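# Crank the sharpener just over one clockwise turn

## Task

Rotate the sharpener's crank by slightly more than one complete revolution in the clockwise sense, as judged by someone viewing from the side where the crank sits; the achieved rotation must persist on its own, not merely because the robot is still holding the crank.

## Robot and tools

Robot: two arms, left_arm and right_arm, each ending in a two-finger parallel gripper with a wrist camera. The fingers extend along the gripper's own +z axis and separate along its y axis. The reported end_effector_position is the spot between the finger pads, roughly 1 cm short of the fingertips. Arm bases in the scene frame: left_arm at (-0.001, +0.337, +0.271) m, quat_wxyz (+0.697, +0.109, +0.109, +0.700); right_arm at (-0.001, -0.337, +0.271) m, quat_wxyz (+0.697, -0.109, +0.109, -0.700). Joint ranges in rad, base to gripper: waist -2.880..2.880, shoulder 0.000..3.142, elbow 0.000..3.019, wrist pitch -1.693..1.571, wrist yaw -1.571..1.571, wrist roll -2.094..2.094. Elbows stop just before full extension.

Frame: one shared scene frame. Origin sits at table-top height (z = 0) straight above the middle of the robot's foot; +x points forward over the table, +y toward the robot's own left (left_arm's side), +z up. The table surface starts near x = +0.15 m. Arm names refer to the robot's body, not to image sides. Printed hand positions can be somewhat wrong, worse when reaching far, and arms frequently settle a centimetre or more from the commanded spot, usually low.

The row: every motion command uses a row of 16 numbers covering both arms, even if only one should move: left_arm x, y, z, qw, qx, qy, qz, opening, then right_arm x, y, z, qw, qx, qy, qz, opening. x, y, z are an absolute target position for that gripper in metres in the scene frame; the quaternion is an absolute target orientation, w first, in the same frame. Opening runs -1 (closed) to +1 (fully open, 0.094 m). So each row holds two absolute poses plus openings, not offsets.

execute_actions(actions): a list of actions; each action is a table of at most 15 rows, each row applied for one 1/30 s control step; if fewer than 15 rows are given, the final row repeats for the remaining steps. An empty list just returns the current state and images. Safety checks: if a target lies over 0.6 m from that gripper's current position along any of the gripper's own axes, that action is rejected for both arms; if the first action fails this test against the last reported state, or any action is malformed, nothing in the call runs. Each step, the commanded pose is trimmed to within 70 mm and 16 degrees of the measured pose, and after the action the arm only continues to that trimmed pose, so distant targets need further commands. Position wins over orientation when both cannot be met. To keep an orientation steady, resend your own chosen quaternion every row rather than copying the slightly drifted one from results.

move(target, speed, blocking): target is one 16-number row as above. The gripper travels a straight line toward it, rotating the shorter way; both arms finish together; duration 0.5 to 10 s, and if more is needed it halts after 10 s short of the goal. speed is top path speed in m/s, 0.002 to 0.5 (default 0.25); rotation is capped at twice that in rad/s. Paths ignore obstacles and the other arm; grippers may lag, wander, or overshoot speed, especially near full reach. Openings are applied at the start. With blocking=false the call returns after 0.5 s while motion continues; until a result shows it ended, rows and moves are rejected, so use wait or stop. The result adds a move: line giving the ending (done, off_target, moving, held, fault) and active limits: limits=paced means the sent pose got trimmed; limits=held means a check blocked some steps, after which the arm can dart faster than speed. Distances to each pose are reported.

wait(seconds): 0 to 10; runs the scene with current commands held; returns early if a running move ends. stop(): brakes the running move (needs room, more when fast); fingers keep moving. zoom_image(camera, region): camera is cam_head_left, cam_head_right, cam_left_wrist or cam_right_wrist (each 504x504); region [x0, y0, x1, y1] in pixels from the top-left, at most 504 by 504. read_manual(section): only "licences"; no motion. finished_scene(scene): integer scene number; ends it irreversibly after the robot holds the last command, and reports success.

Results: a state line with each gripper's position and quaternion; Hand target lines showing the pose each controller now drives toward; grip_measured on the opening scale; Joint positions (last value is opening in metres); joint torques, which carry per-arm offset, scale and noise and are nonzero even in free air; pose unreachable lines when a clearance check altered or blocked a command; FAULT lines for arm stops; MOTOR HOT from 85 °C, and at 100 °C an OVER-TEMPERATURE FAULT drops that arm until it cools. Holding loads heats motors, even while you deliberate; the simulation keeps running between replies with the last command held.

Gripping: command an opening below grip_measured, about 0.03 lower for a firm hold, less for a gentle one. Readings may be off by up to ~1 mm per gripper. Pads push about 50 to 62 N, less on very thin parts, with a brief spike at first contact.

Cautions: never let the arms collide or shove each other. Faster moves strike harder, and aiming beyond a contact point presses harder; a blocked arm keeps pushing until newly commanded. For an idle arm, resend its last reported full pose and desired opening in every call. Avoid drops, slips, slams and heavy pushing. For the crank, make sure after release it stays beyond one full clockwise turn.

Each tool is called by a JSON object that holds its "name" and its "arguments".

## Session

{"name": "execute_actions", "arguments": {"actions": []}}

Scene clock: 0.00 s.
left_arm: end_effector_position=(+0.1468, +0.3205, +0.2060) grip_measured=+1.000 end_effector_quat_wxyz=(-0.573, +0.579, +0.576, +0.069) | right_arm: end_effector_position=(+0.2825, -0.8100, +0.3322) grip_measured=+1.000 end_effector_quat_wxyz=(-0.020, +0.291, -0.956, +0.017)
Joint positions: left_arm=[-2.117  1.902  0.682 -1.35  -0.417  0.642  0.094] | right_arm=[ 0.392  1.685  1.365 -1.089 -0.322 -1.744  0.094]
Joint velocities: left_arm=[-0.015 -0.005  0.012 -0.007  0.022 -0.022  0.   ] | right_arm=[-0.015 -0.005 -0.012  0.002 -0.007 -0.007  0.   ]
Joint torques (N m, as the arm reports them, + toward a larger angle): no reading
Motor temperatures (°C, as the motors report them): left_arm=[33 33 33 33 31 31] | right_arm=[32 30 33 31 31 30]
Hand target (left_arm): +0.145, +0.322, +0.206; +0.577, -0.578, -0.573, -0.068
Hand target (right_arm): +0.289, -0.819, +0.343; +0.022, -0.294, +0.955, -0.032

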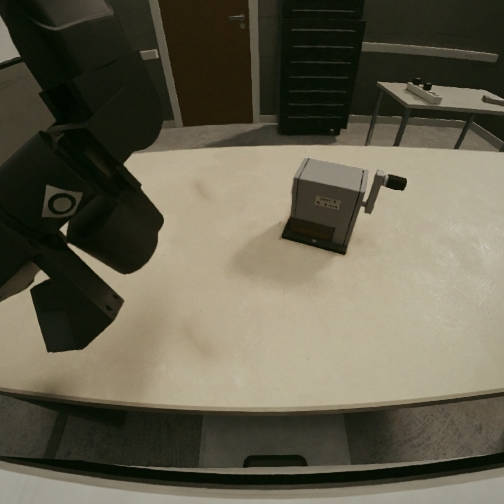

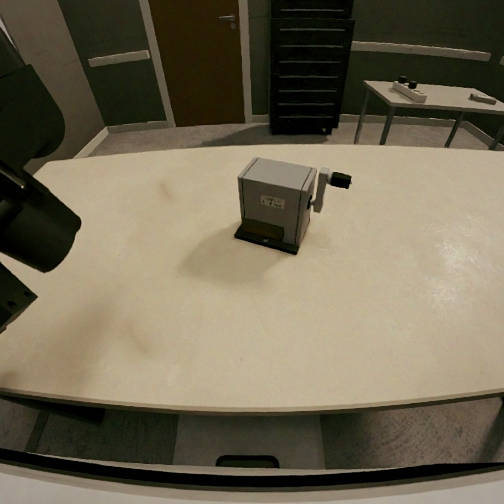

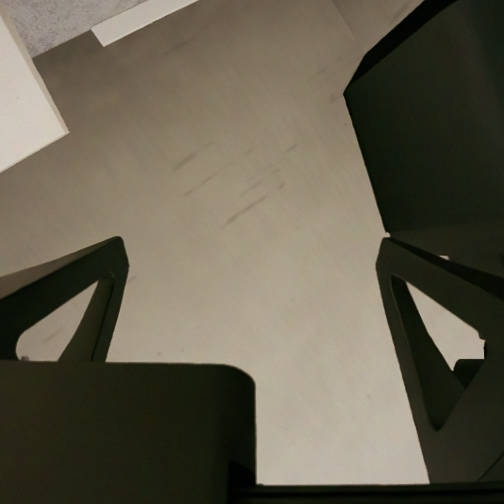

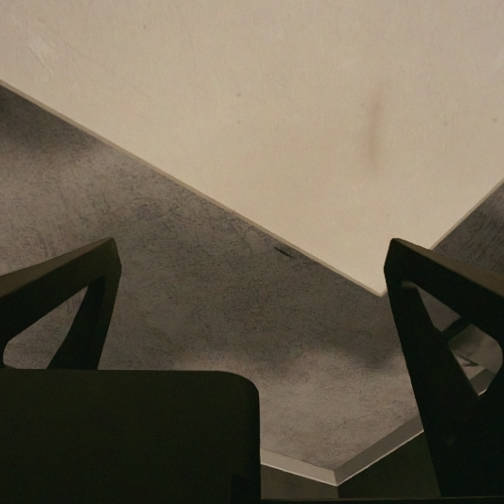

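{"name": "move", "arguments": {"target": [0.145,0.322,0.206,0.577,-0.578,-0.573,-0.068,1,0.42,-0.25,0.38,0,0,1,0,1]}}

Scene clock: 8.57 s.
left_arm: end_effector_position=(+0.1468, +0.3205, +0.2060) grip_measured=+1.000 end_effector_quat_wxyz=(-0.573, +0.579, +0.576, +0.069) | right_arm: end_effector_position=(+0.4012, -0.2578, +0.3639) grip_measured=+1.000 end_effector_quat_wxyz=(+0.014, +0.008, -1.000, +0.000)
Joint positions: left_arm=[-2.117  1.902  0.682 -1.35  -0.417  0.642  0.094] | right_arm=[ 1.829  1.123  0.982 -1.157  0.072  0.229  0.094]
Joint velocities: left_arm=[-0.005  0.015 -0.002 -0.012 -0.095  0.007  0.   ] | right_arm=[-0.024 -0.015  0.002  0.017 -0.037  0.022  0.   ]
Joint torques (N m, as the arm reports them, + toward a larger angle): left_arm=[ -1.21 -11.03  -1.11  -1.77   0.02  -0.05] | right_arm=[ 0.98 -8.29 12.77  0.02  0.05  0.08]
Motor temperatures (°C, as the motors report them): left_arm=[33 33 33 33 31 31] | right_arm=[32 31 35 31 31 30]
Hand target (left_arm): +0.145, +0.322, +0.206; +0.577, -0.578, -0.573, -0.068
Hand target (right_arm): +0.421, -0.255, +0.378; -0.001, -0.000, +1.000, +0.001
Off the commanded pose (left_arm): 0.002 m, 1 deg.
Off the commanded pose (right_arm): 0.026 m, 2 deg.
move: off_target (right_arm)

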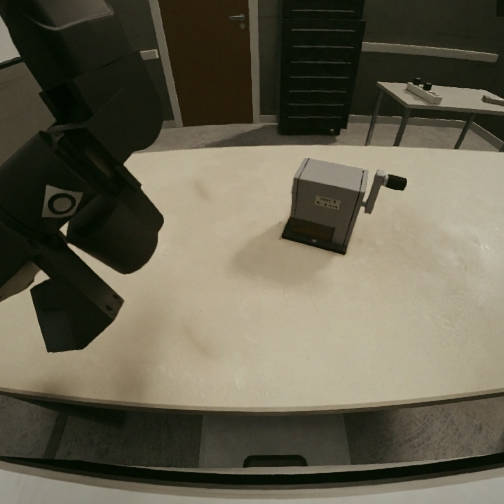

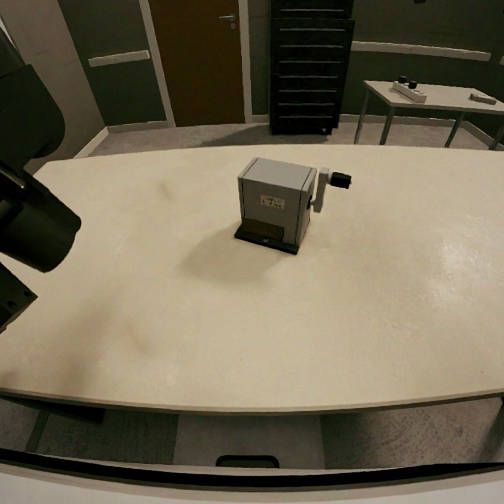

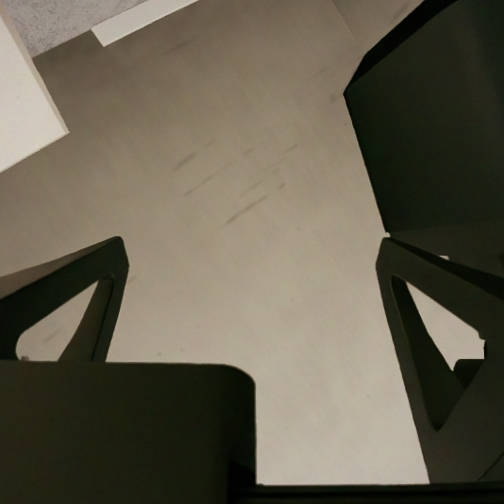

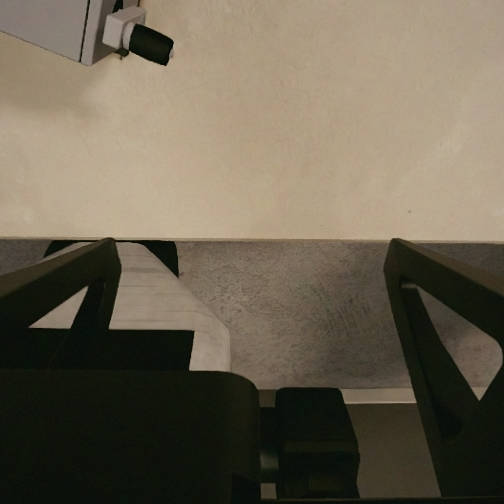

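{"name": "move", "arguments": {"target": [0.145,0.322,0.206,0.577,-0.578,-0.573,-0.068,1,0.55,-0.2,0.36,0,0,1,0,1]}}

{"name": "move", "arguments": {"target": [0.145,0.322,0.206,0.577,-0.578,-0.573,-0.068,1,0.45,-0.42,0.14,0.5,-0.5,0.5,0.5,1]}}

Scene clock: 19.50 s.
left_arm: end_effector_position=(+0.1468, +0.3205, +0.2060) grip_measured=+1.000 end_effector_quat_wxyz=(-0.573, +0.579, +0.576, +0.069) | right_arm: end_effector_position=(+0.5337, -0.2107, +0.3497) grip_measured=+1.000 end_effector_quat_wxyz=(+0.012, +0.002, -1.000, +0.003)
Joint positions: left_arm=[-2.117  1.902  0.682 -1.35  -0.417  0.642  0.094] | right_arm=[ 1.859  1.481  1.377 -1.195  0.087  0.271  0.094]
Joint velocities: left_arm=[ 0.005 -0.005  0.007  0.017 -0.066  0.022  0.   ] | right_arm=[-0.015 -0.005 -0.002  0.017 -0.037 -0.022  0.   ]
Joint torques (N m, as the arm reports them, + toward a larger angle): left_arm=[ -1.22 -11.02  -1.11  -1.77   0.02  -0.04] | right_arm=[  2.39 -14.37  12.73   0.05   0.05   0.08]
Motor temperatures (°C, as the motors report them): left_arm=[33 33 33 33 31 31] | right_arm=[32 31 38 31 31 30]
Hand target (left_arm): +0.145, +0.322, +0.206; +0.577, -0.578, -0.573, -0.068
Hand target (right_arm): +0.550, -0.202, +0.361; +0.000, -0.000, +1.000, +0.000
Off the commanded pose (left_arm): 0.002 m, 1 deg.
Off the commanded pose (right_arm): 0.022 m, 1 deg.
move: off_target (right_arm)

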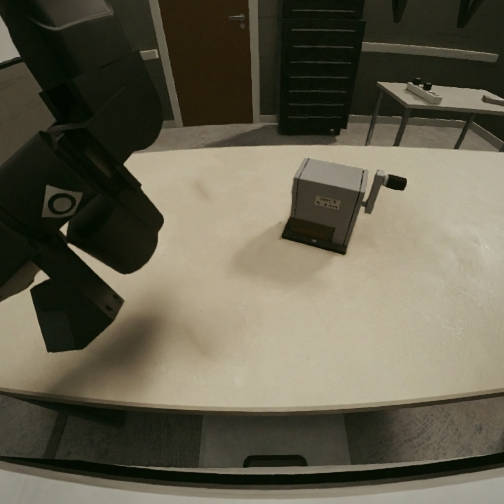

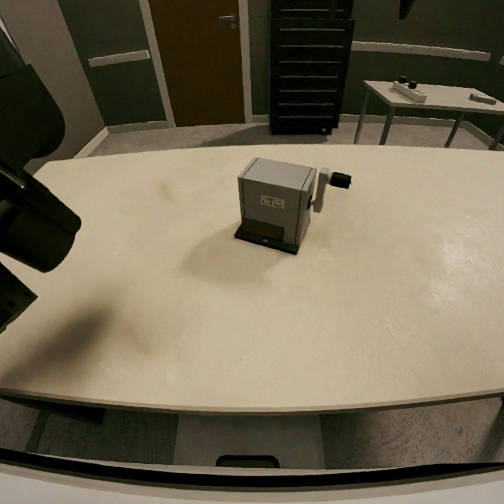

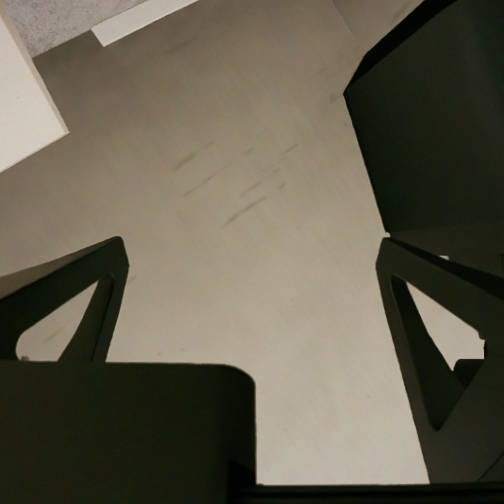

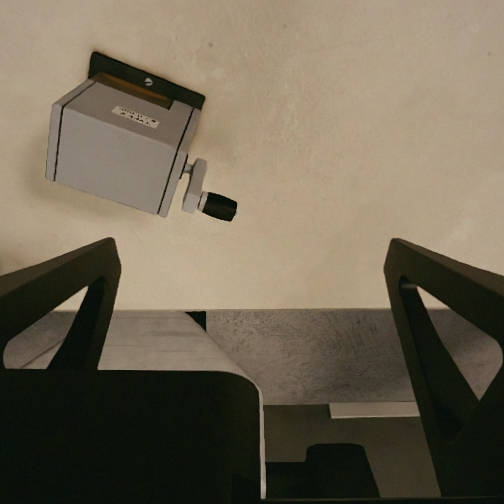

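Scene clock: 24.03 s.
left_arm: end_effector_position=(+0.1468, +0.3205, +0.2060) grip_measured=+1.000 end_effector_quat_wxyz=(-0.573, +0.579, +0.576, +0.069) | right_arm: end_effector_position=(+0.4623, -0.3459, +0.2051) grip_measured=+1.000 end_effector_quat_wxyz=(-0.381, +0.344, -0.764, -0.391)
Joint positions: left_arm=[-2.117  1.902  0.682 -1.35  -0.417  0.642  0.094] | right_arm=[ 1.192  1.746  0.879 -0.464 -1.267 -1.249  0.094]
Joint velocities: left_arm=[-0.005 -0.005  0.002 -0.002 -0.022 -0.037  0.   ] | right_arm=[-0.015  0.015 -0.007 -0.002 -0.007 -0.022  0.   ]
Joint torques (N m, as the arm reports them, + toward a larger angle): left_arm=[ -1.24 -10.97  -1.11  -1.77   0.02  -0.04] | right_arm=[ -0.48 -14.31   3.72   0.54  -0.76  -0.02]
Motor temperatures (°C, as the motors report them): left_arm=[33 33 33 33 31 31] | right_arm=[32 31 37 31 31 30]
Hand target (left_arm): +0.145, +0.322, +0.206; +0.577, -0.578, -0.573, -0.068
Hand target (right_arm): +0.464, -0.344, +0.208; +0.383, -0.347, +0.763, +0.390
Off the commanded pose (left_arm): 0.002 m, 1 deg.
Off the commanded pose (right_arm): 0.099 m, 40 deg; position and orientation clipped at the last step of the last action.
move: held (right_arm); limits=paced,held; held on 44 of 136 steps (right_arm), including the last (right_arm)
pose unreachable (right arm): on one or more control steps of this call, first in action 0 (counted from 0), this arm could not follow its commanded pose, so it was not sent that pose on those steps. On the call's last step it was still not sent that pose. It may still have moved: this result reports where it is.
cause: the commanded pose would bring two parts of the arm too close to each other (its wrist (the part past joint 4) and its wrist camera, with joints 5 (wrist yaw) and 6 (wrist roll) between them).

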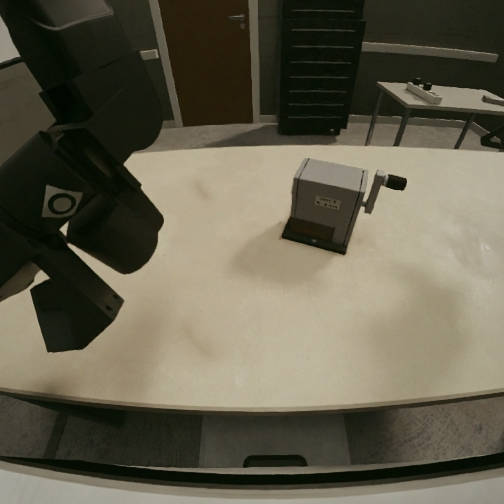

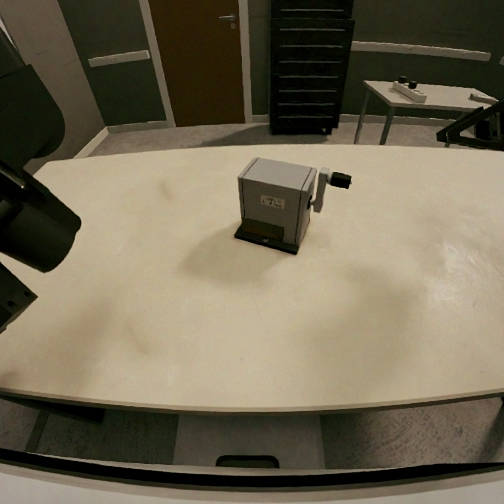

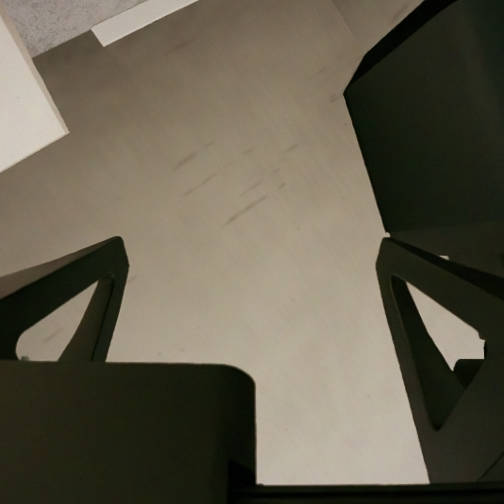

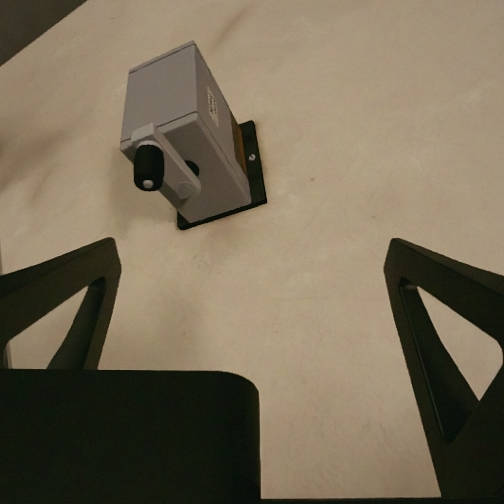

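{"name": "move", "arguments": {"target": [0.145,0.322,0.206,0.577,-0.578,-0.573,-0.068,1,0.42,-0.24,0.24,0.177,-0.768,-0.562,-0.241,0.3]}}

{"name": "move", "arguments": {"target": [0.145,0.322,0.206,0.577,-0.578,-0.573,-0.068,1,0.43,-0.205,0.175,0.177,-0.768,-0.562,-0.241,0.3], "speed": 0.1}}

Scene clock: 58.10 s.
left_arm: end_effector_position=(+0.1468, +0.3205, +0.2060) grip_measured=+1.000 end_effector_quat_wxyz=(-0.573, +0.579, +0.576, +0.069) | right_arm: end_effector_position=(+0.3980, -0.2448, +0.2226) grip_measured=+0.302 end_effector_quat_wxyz=(-0.191, +0.773, +0.562, +0.224)
Joint positions: left_arm=[-2.117  1.902  0.682 -1.35  -0.417  0.642  0.094] | right_arm=[ 1.57   1.346  0.65  -0.411 -0.58   1.926  0.061]
Joint velocities: left_arm=[-0.005 -0.005 -0.007 -0.002  0.066 -0.066  0.   ] | right_arm=[-0.005 -0.015 -0.007 -0.017  0.007  0.022  0.001]
Joint torques (N m, as the arm reports them, + toward a larger angle): left_arm=[ -1.24 -10.97  -1.11  -1.77   0.02  -0.04] | right_arm=[  1.43 -11.43   8.43   0.22  -0.29   0.09]
Motor temperatures (°C, as the motors report them): left_arm=[33 33 33 33 31 31] | right_arm=[32 32 35 31 32 30]
Hand target (left_arm): +0.145, +0.322, +0.206; +0.577, -0.578, -0.573, -0.068
Hand target (right_arm): +0.419, -0.240, +0.239; -0.181, +0.768, +0.565, +0.240
Off the commanded pose (left_arm): 0.002 m, 1 deg.
Off the commanded pose (right_arm): 0.028 m, 3 deg.
move: off_target (right_arm)

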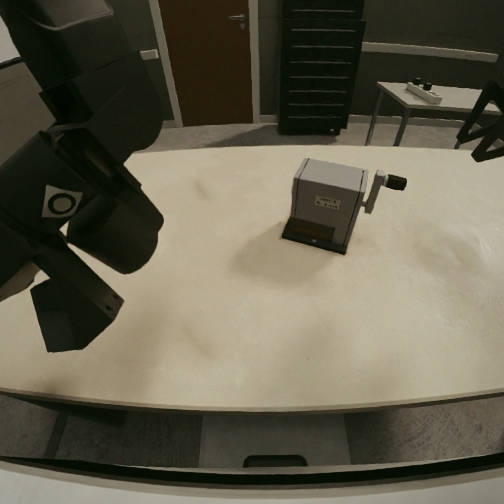

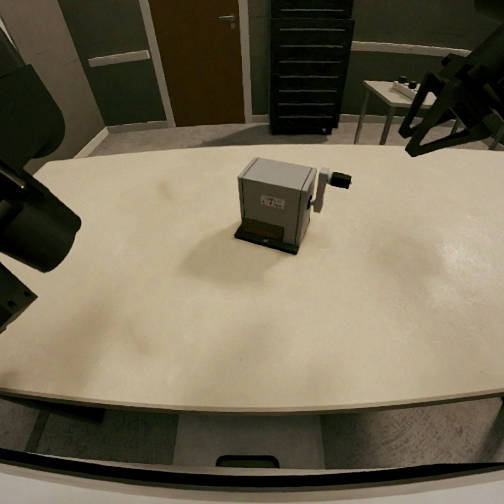

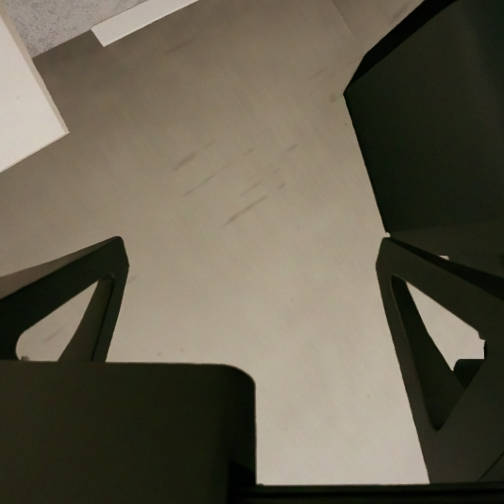

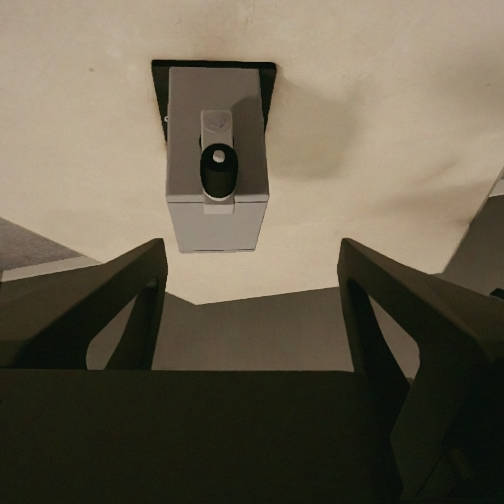

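Scene clock: 59.30 s.
left_arm: end_effector_position=(+0.1468, +0.3205, +0.2060) grip_measured=+1.000 end_effector_quat_wxyz=(-0.573, +0.579, +0.576, +0.069) | right_arm: end_effector_position=(+0.4113, -0.2111, +0.1739) grip_measured=+0.302 end_effector_quat_wxyz=(-0.184, +0.773, +0.563, +0.229)
Joint positions: left_arm=[-2.117  1.902  0.682 -1.35  -0.417  0.642  0.094] | right_arm=[ 1.667  1.513  0.66  -0.183 -0.526  2.029  0.061]
Joint velocities: left_arm=[-0.005 -0.005 -0.002 -0.007  0.022  0.051  0.   ] | right_arm=[ 0.015 -0.005 -0.007  0.002  0.051  0.081 -0.   ]
Joint torques (N m, as the arm reports them, + toward a larger angle): left_arm=[ -1.27 -11.    -1.11  -1.76   0.02  -0.04] | right_arm=[ 1.52 -9.77  6.77  1.25 -0.27  0.1 ]
Motor temperatures (°C, as the motors report them): left_arm=[33 33 33 33 31 31] | right_arm=[32 32 35 31 32 30]
Hand target (left_arm): +0.145, +0.322, +0.206; +0.577, -0.578, -0.573, -0.068
Hand target (right_arm): +0.430, -0.206, +0.176; -0.178, +0.770, +0.563, +0.241
Off the commanded pose (left_arm): 0.002 m, 1 deg.
Off the commanded pose (right_arm): 0.020 m, 2 deg.
move: off_target (right_arm)

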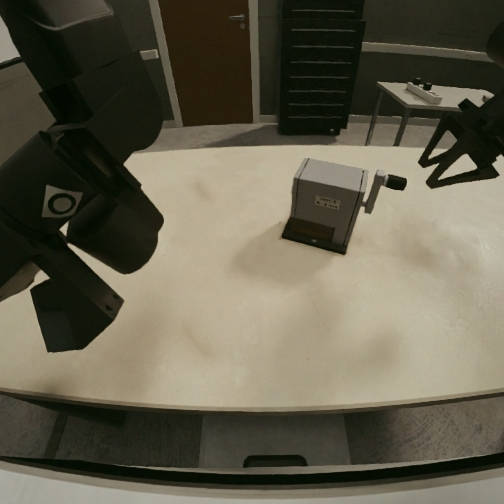

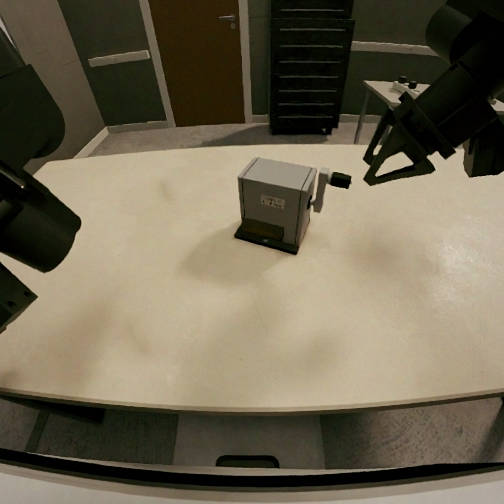

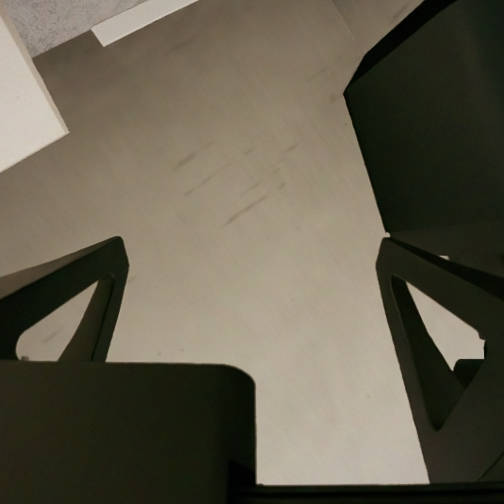

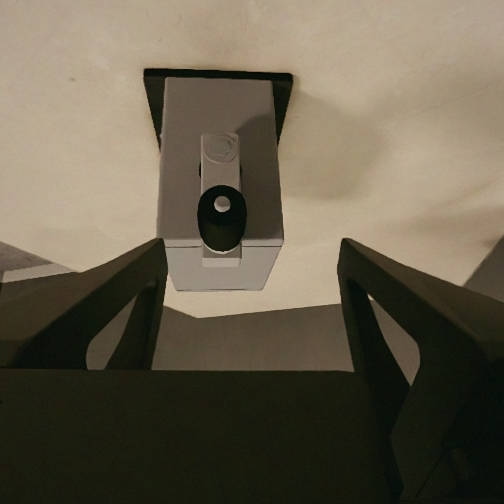

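{"name": "move", "arguments": {"target": [0.145,0.322,0.206,0.577,-0.578,-0.573,-0.068,1,0.452,-0.18,0.135,0.177,-0.768,-0.562,-0.241,0.3], "speed": 0.05}}

Scene clock: 65.33 s.
left_arm: end_effector_position=(+0.1468, +0.3205, +0.2060) grip_measured=+1.000 end_effector_quat_wxyz=(-0.573, +0.579, +0.576, +0.069) | right_arm: end_effector_position=(+0.4382, -0.1884, +0.1373) grip_measured=+0.302 end_effector_quat_wxyz=(-0.182, +0.770, +0.566, +0.231)
Joint positions: left_arm=[-2.117  1.902  0.682 -1.35  -0.417  0.642  0.094] | right_arm=[ 1.716  1.665  0.742 -0.086 -0.501  2.068  0.061]
Joint velocities: left_arm=[-0.005 -0.005 -0.002 -0.012  0.007 -0.081  0.   ] | right_arm=[-0.015 -0.005  0.007 -0.002 -0.037 -0.037 -0.001]
Joint torques (N m, as the arm reports them, + toward a larger angle): left_arm=[ -1.23 -10.99  -1.1   -1.76   0.02  -0.05] | right_arm=[  1.97 -10.96   5.92   1.31  -0.26   0.07]
Motor temperatures (°C, as the motors report them): left_arm=[33 33 33 33 31 31] | right_arm=[32 32 35 31 32 30]
Hand target (left_arm): +0.145, +0.322, +0.206; +0.577, -0.578, -0.573, -0.068
Hand target (right_arm): +0.452, -0.181, +0.136; -0.179, +0.767, +0.567, +0.241
Off the commanded pose (left_arm): 0.002 m, 1 deg.
Off the commanded pose (right_arm): 0.016 m, 1 deg.
joint sent to its limit (right arm) — the command would take joint 6 (wrist roll) past its upper limit, so that joint was sent only as far as its limit.
move: off_target (right_arm)

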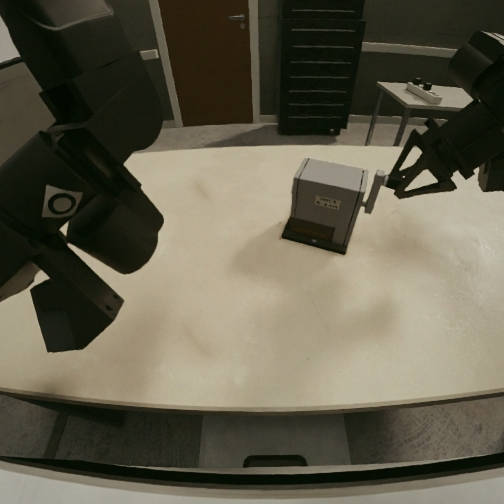

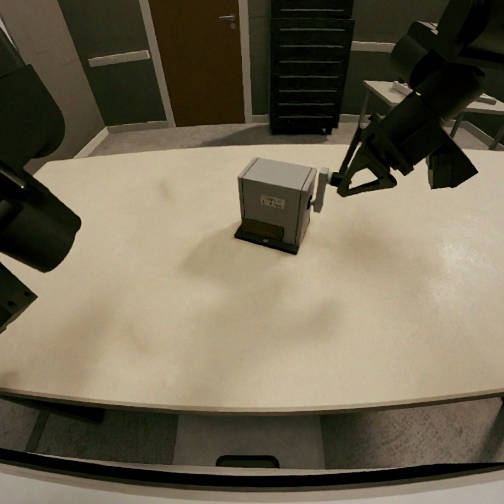

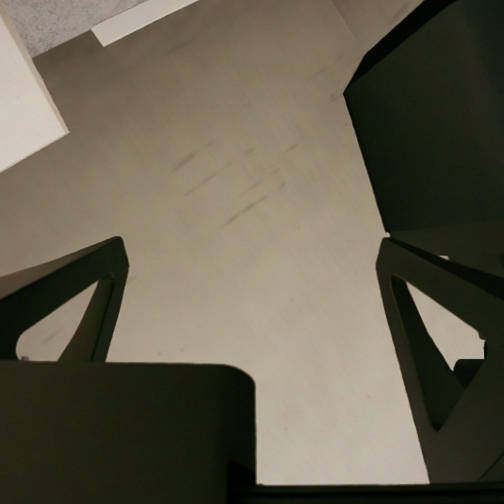

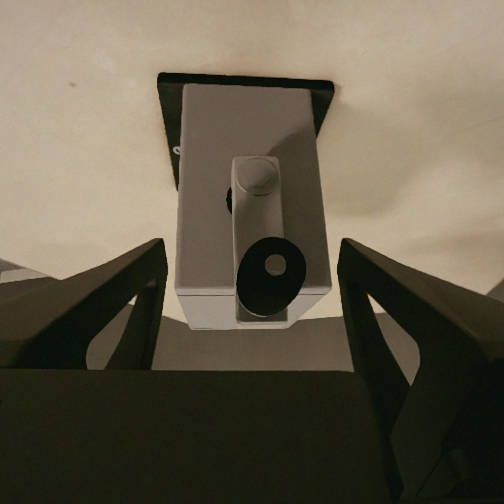

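{"name": "move", "arguments": {"target": [0.145,0.322,0.206,0.577,-0.578,-0.573,-0.068,1,0.452,-0.163,0.125,0.177,-0.768,-0.562,-0.241,0.3], "speed": 0.04}}

{"name": "move", "arguments": {"target": [0.145,0.322,0.206,0.577,-0.578,-0.573,-0.068,1,0.452,-0.163,0.125,0.177,-0.768,-0.562,-0.241,-0.75]}}

Scene clock: 76.40 s.
left_arm: end_effector_position=(+0.1468, +0.3205, +0.2060) grip_measured=+1.000 end_effector_quat_wxyz=(-0.573, +0.579, +0.576, +0.069) | right_arm: end_effector_position=(+0.4397, -0.1715, +0.1281) grip_measured=+0.302 end_effector_quat_wxyz=(-0.185, +0.760, +0.578, +0.231)
Joint positions: left_arm=[-2.117  1.902  0.682 -1.35  -0.417  0.642  0.094] | right_arm=[ 1.752  1.703  0.763 -0.065 -0.491  2.069  0.061]
Joint velocities: left_arm=[-0.005 -0.024  0.007 -0.012  0.022 -0.022  0.   ] | right_arm=[-0.005 -0.005 -0.007 -0.002 -0.022 -0.051 -0.   ]
Joint torques (N m, as the arm reports them, + toward a larger angle): left_arm=[ -1.21 -11.05  -1.11  -1.77   0.02  -0.04] | right_arm=[  2.07 -11.23   5.71   1.28  -0.27   0.08]
Motor temperatures (°C, as the motors report them): left_arm=[33 33 33 33 31 31] | right_arm=[32 32 35 31 32 30]
Hand target (left_arm): +0.145, +0.322, +0.206; +0.577, -0.578, -0.573, -0.068
Hand target (right_arm): +0.452, -0.164, +0.125; -0.182, +0.758, +0.579, +0.239
Off the commanded pose (left_arm): 0.002 m, 1 deg.
Off the commanded pose (right_arm): 0.015 m, 3 deg.
joint sent to its limit (right arm) — the command would take joint 6 (wrist roll) past its upper limit, so that joint was sent only as far as its limit.
move: off_target (right_arm)

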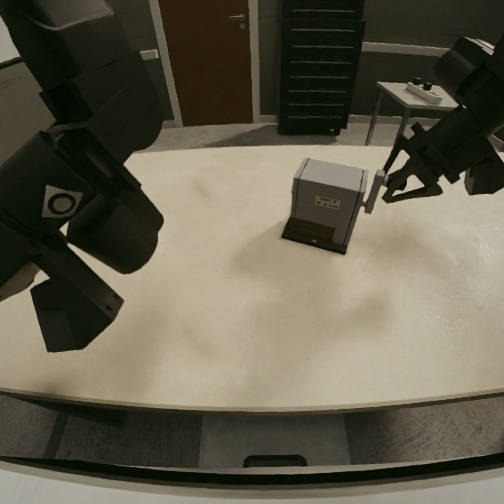

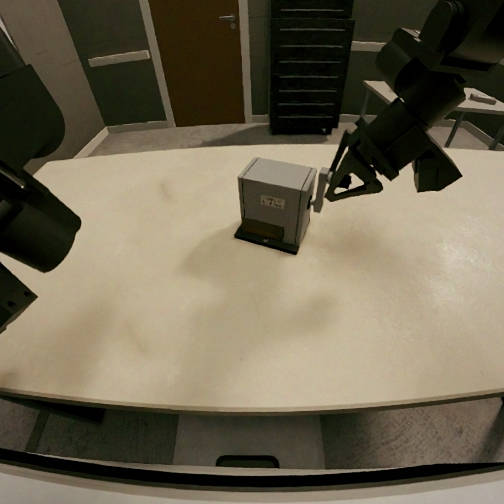

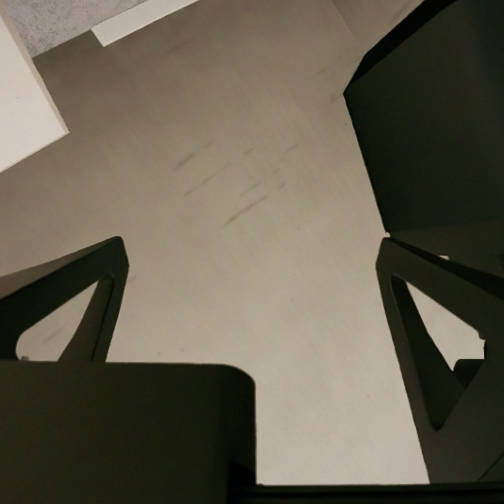

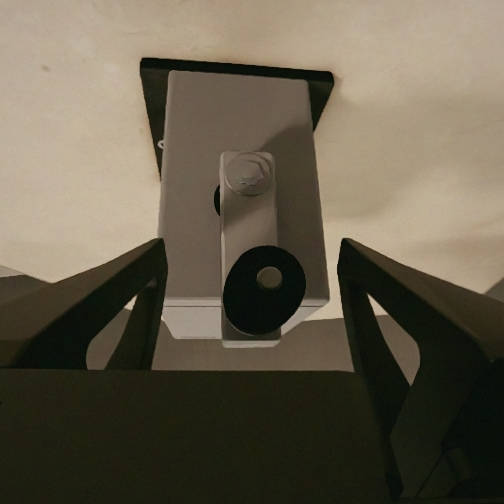

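Scene clock: 77.10 s.
left_arm: end_effector_position=(+0.1468, +0.3205, +0.2060) grip_measured=+1.000 end_effector_quat_wxyz=(-0.573, +0.579, +0.576, +0.069) | right_arm: end_effector_position=(+0.4410, -0.1728, +0.1277) grip_measured=-0.547 end_effector_quat_wxyz=(-0.182, +0.764, +0.574, +0.230)
Joint positions: left_arm=[-2.117  1.902  0.682 -1.35  -0.417  0.642  0.094] | right_arm=[ 1.752  1.703  0.763 -0.063 -0.483  2.079  0.021]
Joint velocities: left_arm=[-0.005 -0.015  0.002  0.007  0.022  0.022  0.   ] | right_arm=[-0.015  0.005  0.002 -0.007 -0.051 -0.125 -0.001]
Joint torques (N m, as the arm reports them, + toward a larger angle): left_arm=[ -1.24 -11.02  -1.11  -1.76   0.02  -0.04] | right_arm=[  2.16 -11.09   5.65   1.23  -0.53  -0.03]
Motor temperatures (°C, as the motors report them): left_arm=[33 33 33 33 31 31] | right_arm=[32 32 35 31 32 30]
Hand target (left_arm): +0.145, +0.322, +0.206; +0.577, -0.578, -0.573, -0.068
Hand target (right_arm): +0.452, -0.164, +0.125; -0.182, +0.758, +0.579, +0.239
Off the commanded pose (left_arm): 0.002 m, 1 deg.
Off the commanded pose (right_arm): 0.015 m, 2 deg.
joint sent to its limit (right arm) — the command would take joint 6 (wrist roll) past its upper limit, so that joint was sent only as far as its limit.
move: off_target (right_arm)

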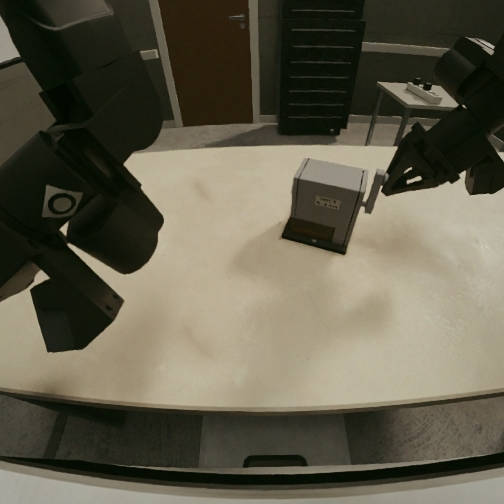

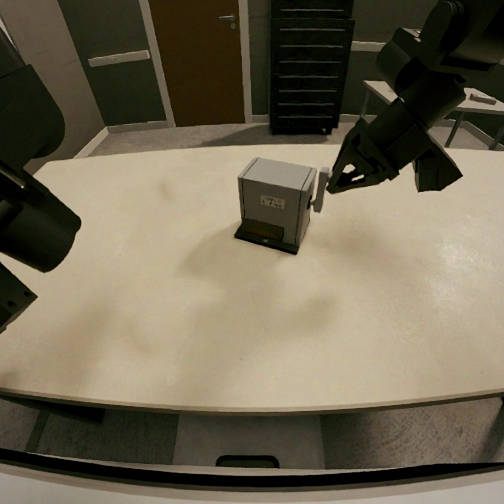

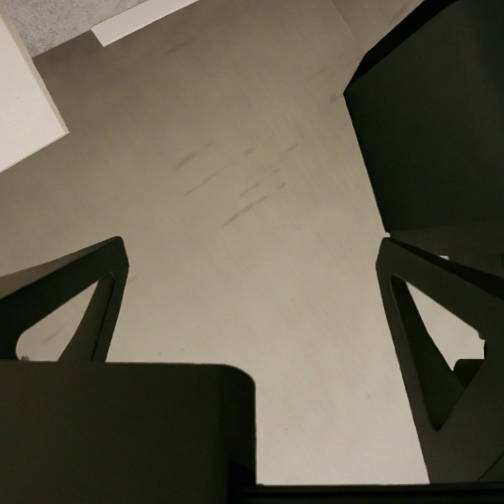

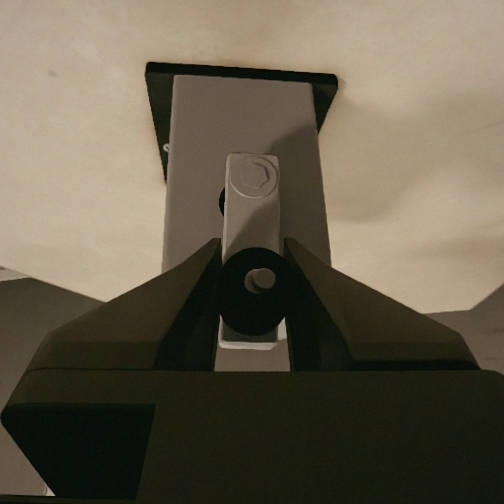

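{"name": "execute_actions", "arguments": {"actions": [[[0.145,0.322,0.206,0.577,-0.578,-0.573,-0.068,1,0.463,-0.1665,0.1235,0.177,-0.768,-0.562,-0.241,-0.6]],[[0.145,0.322,0.206,0.577,-0.578,-0.573,-0.068,1,0.4734,-0.170,0.119,0.177,-0.768,-0.562,-0.241,-0.6]],[[0.145,0.322,0.206,0.577,-0.578,-0.573,-0.068,1,0.482,-0.1725,0.112,0.177,-0.768,-0.562,-0.241,-0.6]],[[0.145,0.322,0.206,0.577,-0.578,-0.573,-0.068,1,0.489,-0.1747,0.1025,0.177,-0.768,-0.562,-0.241,-0.6]],[[0.145,0.322,0.206,0.577,-0.578,-0.573,-0.068,1,0.4933,-0.176,0.0917,0.177,-0.768,-0.562,-0.241,-0.6]],[[0.145,0.322,0.206,0.577,-0.578,-0.573,-0.068,1,0.495,-0.1765,0.08,0.177,-0.768,-0.562,-0.241,-0.6]]]}}

Scene clock: 94.03 s.
left_arm: end_effector_position=(+0.1468, +0.3205, +0.2060) grip_measured=+1.000 end_effector_quat_wxyz=(-0.573, +0.579, +0.576, +0.069) | right_arm: end_effector_position=(+0.4872, -0.1911, +0.0841) grip_measured=-0.551 end_effector_quat_wxyz=(-0.170, +0.779, +0.557, +0.231)
Joint positions: left_arm=[-2.117  1.902  0.682 -1.35  -0.417  0.642  0.094] | right_arm=[ 1.699  1.86   0.899 -0.037 -0.484  2.079  0.021]
Joint velocities: left_arm=[ 0.005 -0.015  0.012 -0.007  0.007  0.051  0.   ] | right_arm=[-0.015 -0.015  0.007  0.012  0.007  0.022  0.   ]
Joint torques (N m, as the arm reports them, + toward a larger angle): left_arm=[ -1.23 -11.02  -1.11  -1.76   0.02  -0.05] | right_arm=[  2.53 -12.58   5.38   1.25  -0.97  -0.03]
Motor temperatures (°C, as the motors report them): left_arm=[33 33 33 33 31 31] | right_arm=[32 32 35 31 32 30]
Hand target (left_arm): +0.145, +0.322, +0.206; +0.577, -0.578, -0.573, -0.068
Hand target (right_arm): +0.495, -0.177, +0.080; -0.178, +0.769, +0.564, +0.241
Off the commanded pose (left_arm): 0.002 m, 1 deg.
Off the commanded pose (right_arm): 0.017 m, 2 deg.
joint sent to its limit (right arm) — the command would take joint 6 (wrist roll) past its upper limit, so that joint was sent only as far as its limit.

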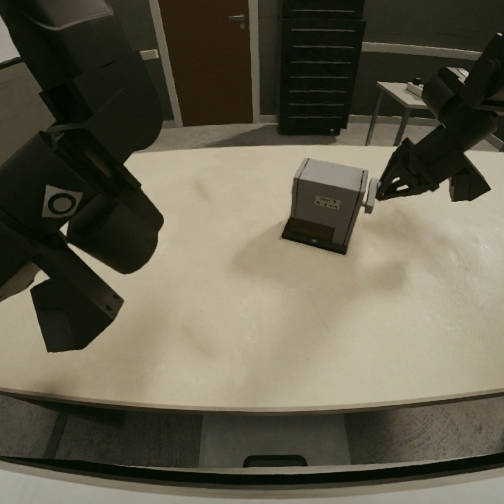

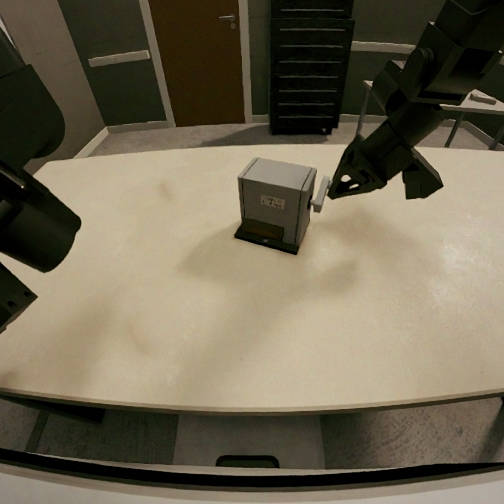

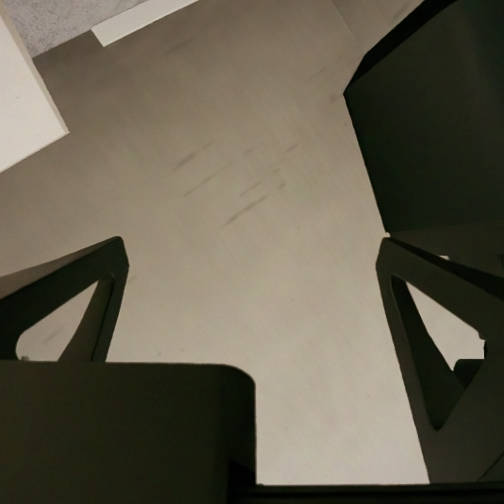

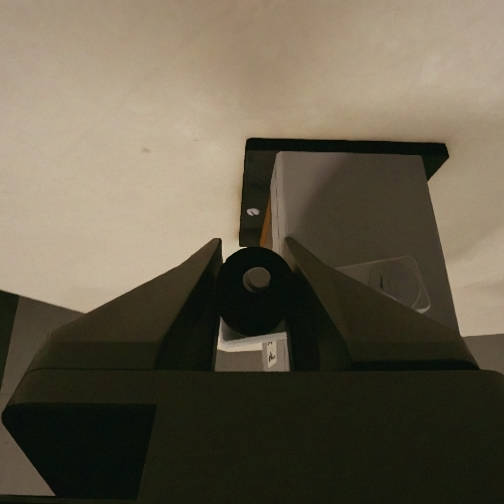

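{"name": "execute_actions", "arguments": {"actions": [[[0.145,0.322,0.206,0.577,-0.578,-0.573,-0.068,1,0.493,-0.179,0.061,0.177,-0.768,-0.562,-0.241,-0.6]],[[0.145,0.322,0.206,0.577,-0.578,-0.573,-0.068,1,0.4835,-0.1755,0.046,0.177,-0.768,-0.562,-0.241,-0.6]],[[0.145,0.322,0.206,0.577,-0.578,-0.573,-0.068,1,0.469,-0.1705,0.036,0.177,-0.768,-0.562,-0.241,-0.6]],[[0.145,0.322,0.206,0.577,-0.578,-0.573,-0.068,1,0.452,-0.1645,0.032,0.177,-0.768,-0.562,-0.241,-0.6]],[[0.145,0.322,0.206,0.577,-0.578,-0.573,-0.068,1,0.435,-0.1585,0.036,0.177,-0.768,-0.562,-0.241,-0.6]],[[0.145,0.322,0.206,0.577,-0.578,-0.573,-0.068,1,0.4205,-0.1535,0.046,0.177,-0.768,-0.562,-0.241,-0.6]],[[0.145,0.322,0.206,0.577,-0.578,-0.573,-0.068,1,0.411,-0.150,0.061,0.177,-0.768,-0.562,-0.241,-0.6]],[[0.145,0.322,0.206,0.577,-0.578,-0.573,-0.068,1,0.407,-0.149,0.079,0.177,-0.768,-0.562,-0.241,-0.6]]]}}

Scene clock: 105.80 s.
left_arm: end_effector_position=(+0.1468, +0.3205, +0.2060) grip_measured=+1.000 end_effector_quat_wxyz=(-0.573, +0.579, +0.576, +0.069) | right_arm: end_effector_position=(+0.4825, -0.1894, +0.0960) grip_measured=-0.553 end_effector_quat_wxyz=(-0.115, +0.762, +0.570, +0.287)
Joint positions: left_arm=[-2.117  1.902  0.682 -1.35  -0.417  0.642  0.094] | right_arm=[ 1.719  1.821  0.787  0.192 -0.431  2.079  0.021]
Joint velocities: left_arm=[ 0.005 -0.005 -0.002  0.017 -0.007  0.051  0.   ] | right_arm=[ 0.005 -0.073 -0.046  0.002 -0.037 -0.095  0.   ]
Joint torques (N m, as the arm reports them, + toward a larger angle): left_arm=[ -1.3  -11.02  -1.12  -1.78   0.02  -0.05] | right_arm=[  6.17 -12.05  -1.76  -0.75  -1.74  -0.05]
Motor temperatures (°C, as the motors report them): left_arm=[33 34 33 33 31 31] | right_arm=[32 32 35 31 33 30]
Hand target (left_arm): +0.145, +0.322, +0.206; +0.577, -0.578, -0.573, -0.068
Hand target (right_arm): +0.415, -0.158, +0.082; -0.180, +0.752, +0.588, +0.237
Off the commanded pose (left_arm): 0.002 m, 1 deg.
Off the commanded pose (right_arm): 0.087 m, 9 deg; position clipped at the last step of the last action.
joint sent to its limit (right arm) — the command would take joint 6 (wrist roll) past its upper limit, so that joint was sent only as far as its limit.

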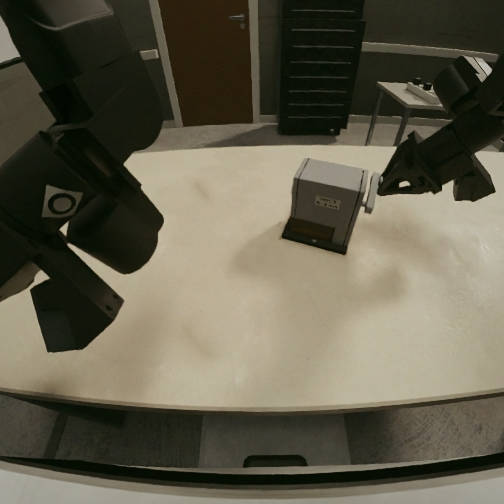

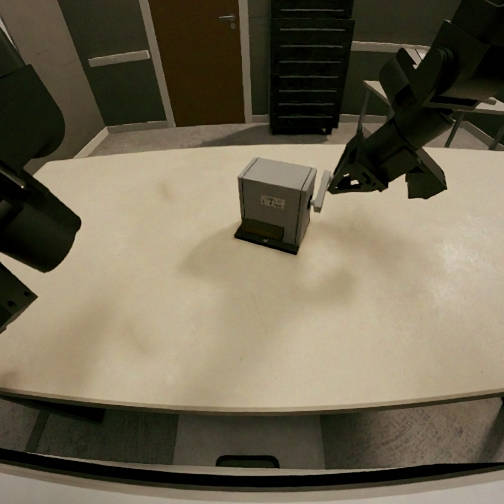

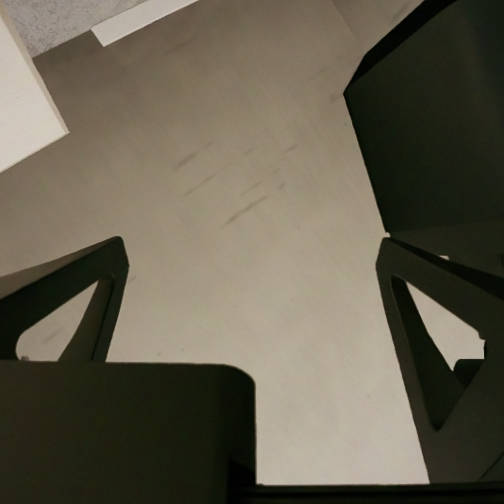

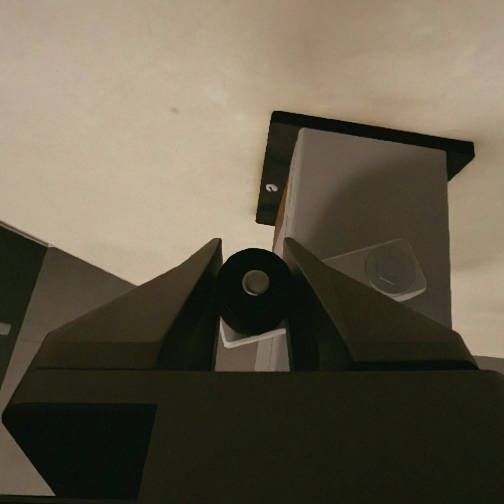

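{"name": "execute_actions", "arguments": {"actions": [[[0.145,0.322,0.206,0.577,-0.578,-0.573,-0.068,1,0.495,-0.18,0.085,0.177,-0.768,-0.562,-0.241,-0.6]],[[0.145,0.322,0.206,0.577,-0.578,-0.573,-0.068,1,0.497,-0.18,0.065,0.177,-0.768,-0.562,-0.241,-0.6]],[[0.145,0.322,0.206,0.577,-0.578,-0.573,-0.068,1,0.495,-0.18,0.045,0.177,-0.768,-0.562,-0.241,-0.6]],[[0.145,0.322,0.206,0.577,-0.578,-0.573,-0.068,1,0.49,-0.178,0.03,0.177,-0.768,-0.562,-0.241,-0.6]]]}}

Scene clock: 116.77 s.
left_arm: end_effector_position=(+0.1468, +0.3205, +0.2060) grip_measured=+1.000 end_effector_quat_wxyz=(-0.573, +0.579, +0.576, +0.069) | right_arm: end_effector_position=(+0.4732, -0.1851, +0.0360) grip_measured=-0.555 end_effector_quat_wxyz=(-0.190, +0.778, +0.555, +0.224)
Joint positions: left_arm=[-2.117  1.902  0.682 -1.35  -0.417  0.642  0.094] | right_arm=[ 1.702  1.996  0.925  0.042 -0.513  2.079  0.021]
Joint velocities: left_arm=[ 0.005 -0.015 -0.007 -0.002  0.037  0.007  0.   ] | right_arm=[-0.015 -0.015 -0.007 -0.007 -0.022 -0.051  0.001]
Joint torques (N m, as the arm reports them, + toward a larger angle): left_arm=[ -1.22 -11.01  -1.12  -1.77   0.02  -0.05] | right_arm=[  1.95 -12.94   4.71   1.95  -0.04  -0.07]
Motor temperatures (°C, as the motors report them): left_arm=[33 34 33 33 31 31] | right_arm=[32 32 35 31 34 30]
Hand target (left_arm): +0.145, +0.322, +0.206; +0.577, -0.578, -0.573, -0.068
Hand target (right_arm): +0.490, -0.178, +0.031; -0.178, +0.770, +0.563, +0.241
Off the commanded pose (left_arm): 0.002 m, 1 deg.
Off the commanded pose (right_arm): 0.019 m, 3 deg.

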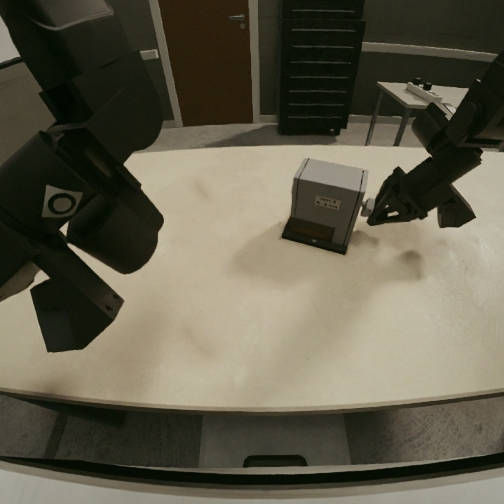

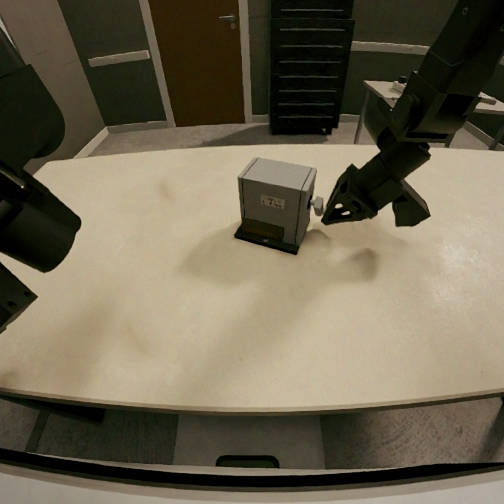

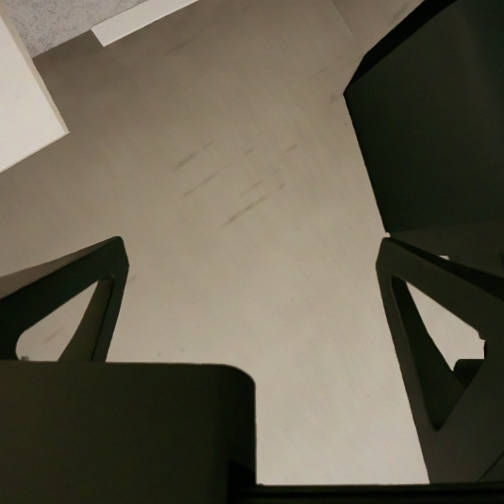

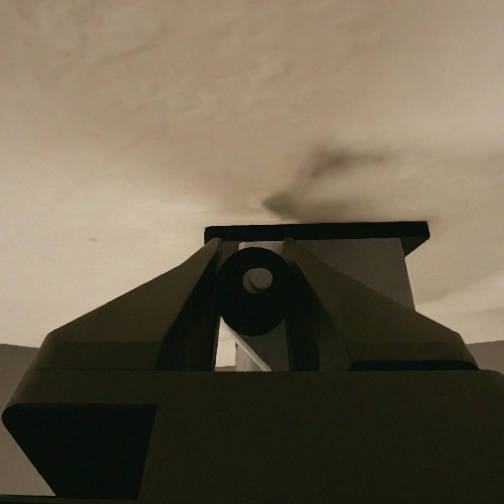

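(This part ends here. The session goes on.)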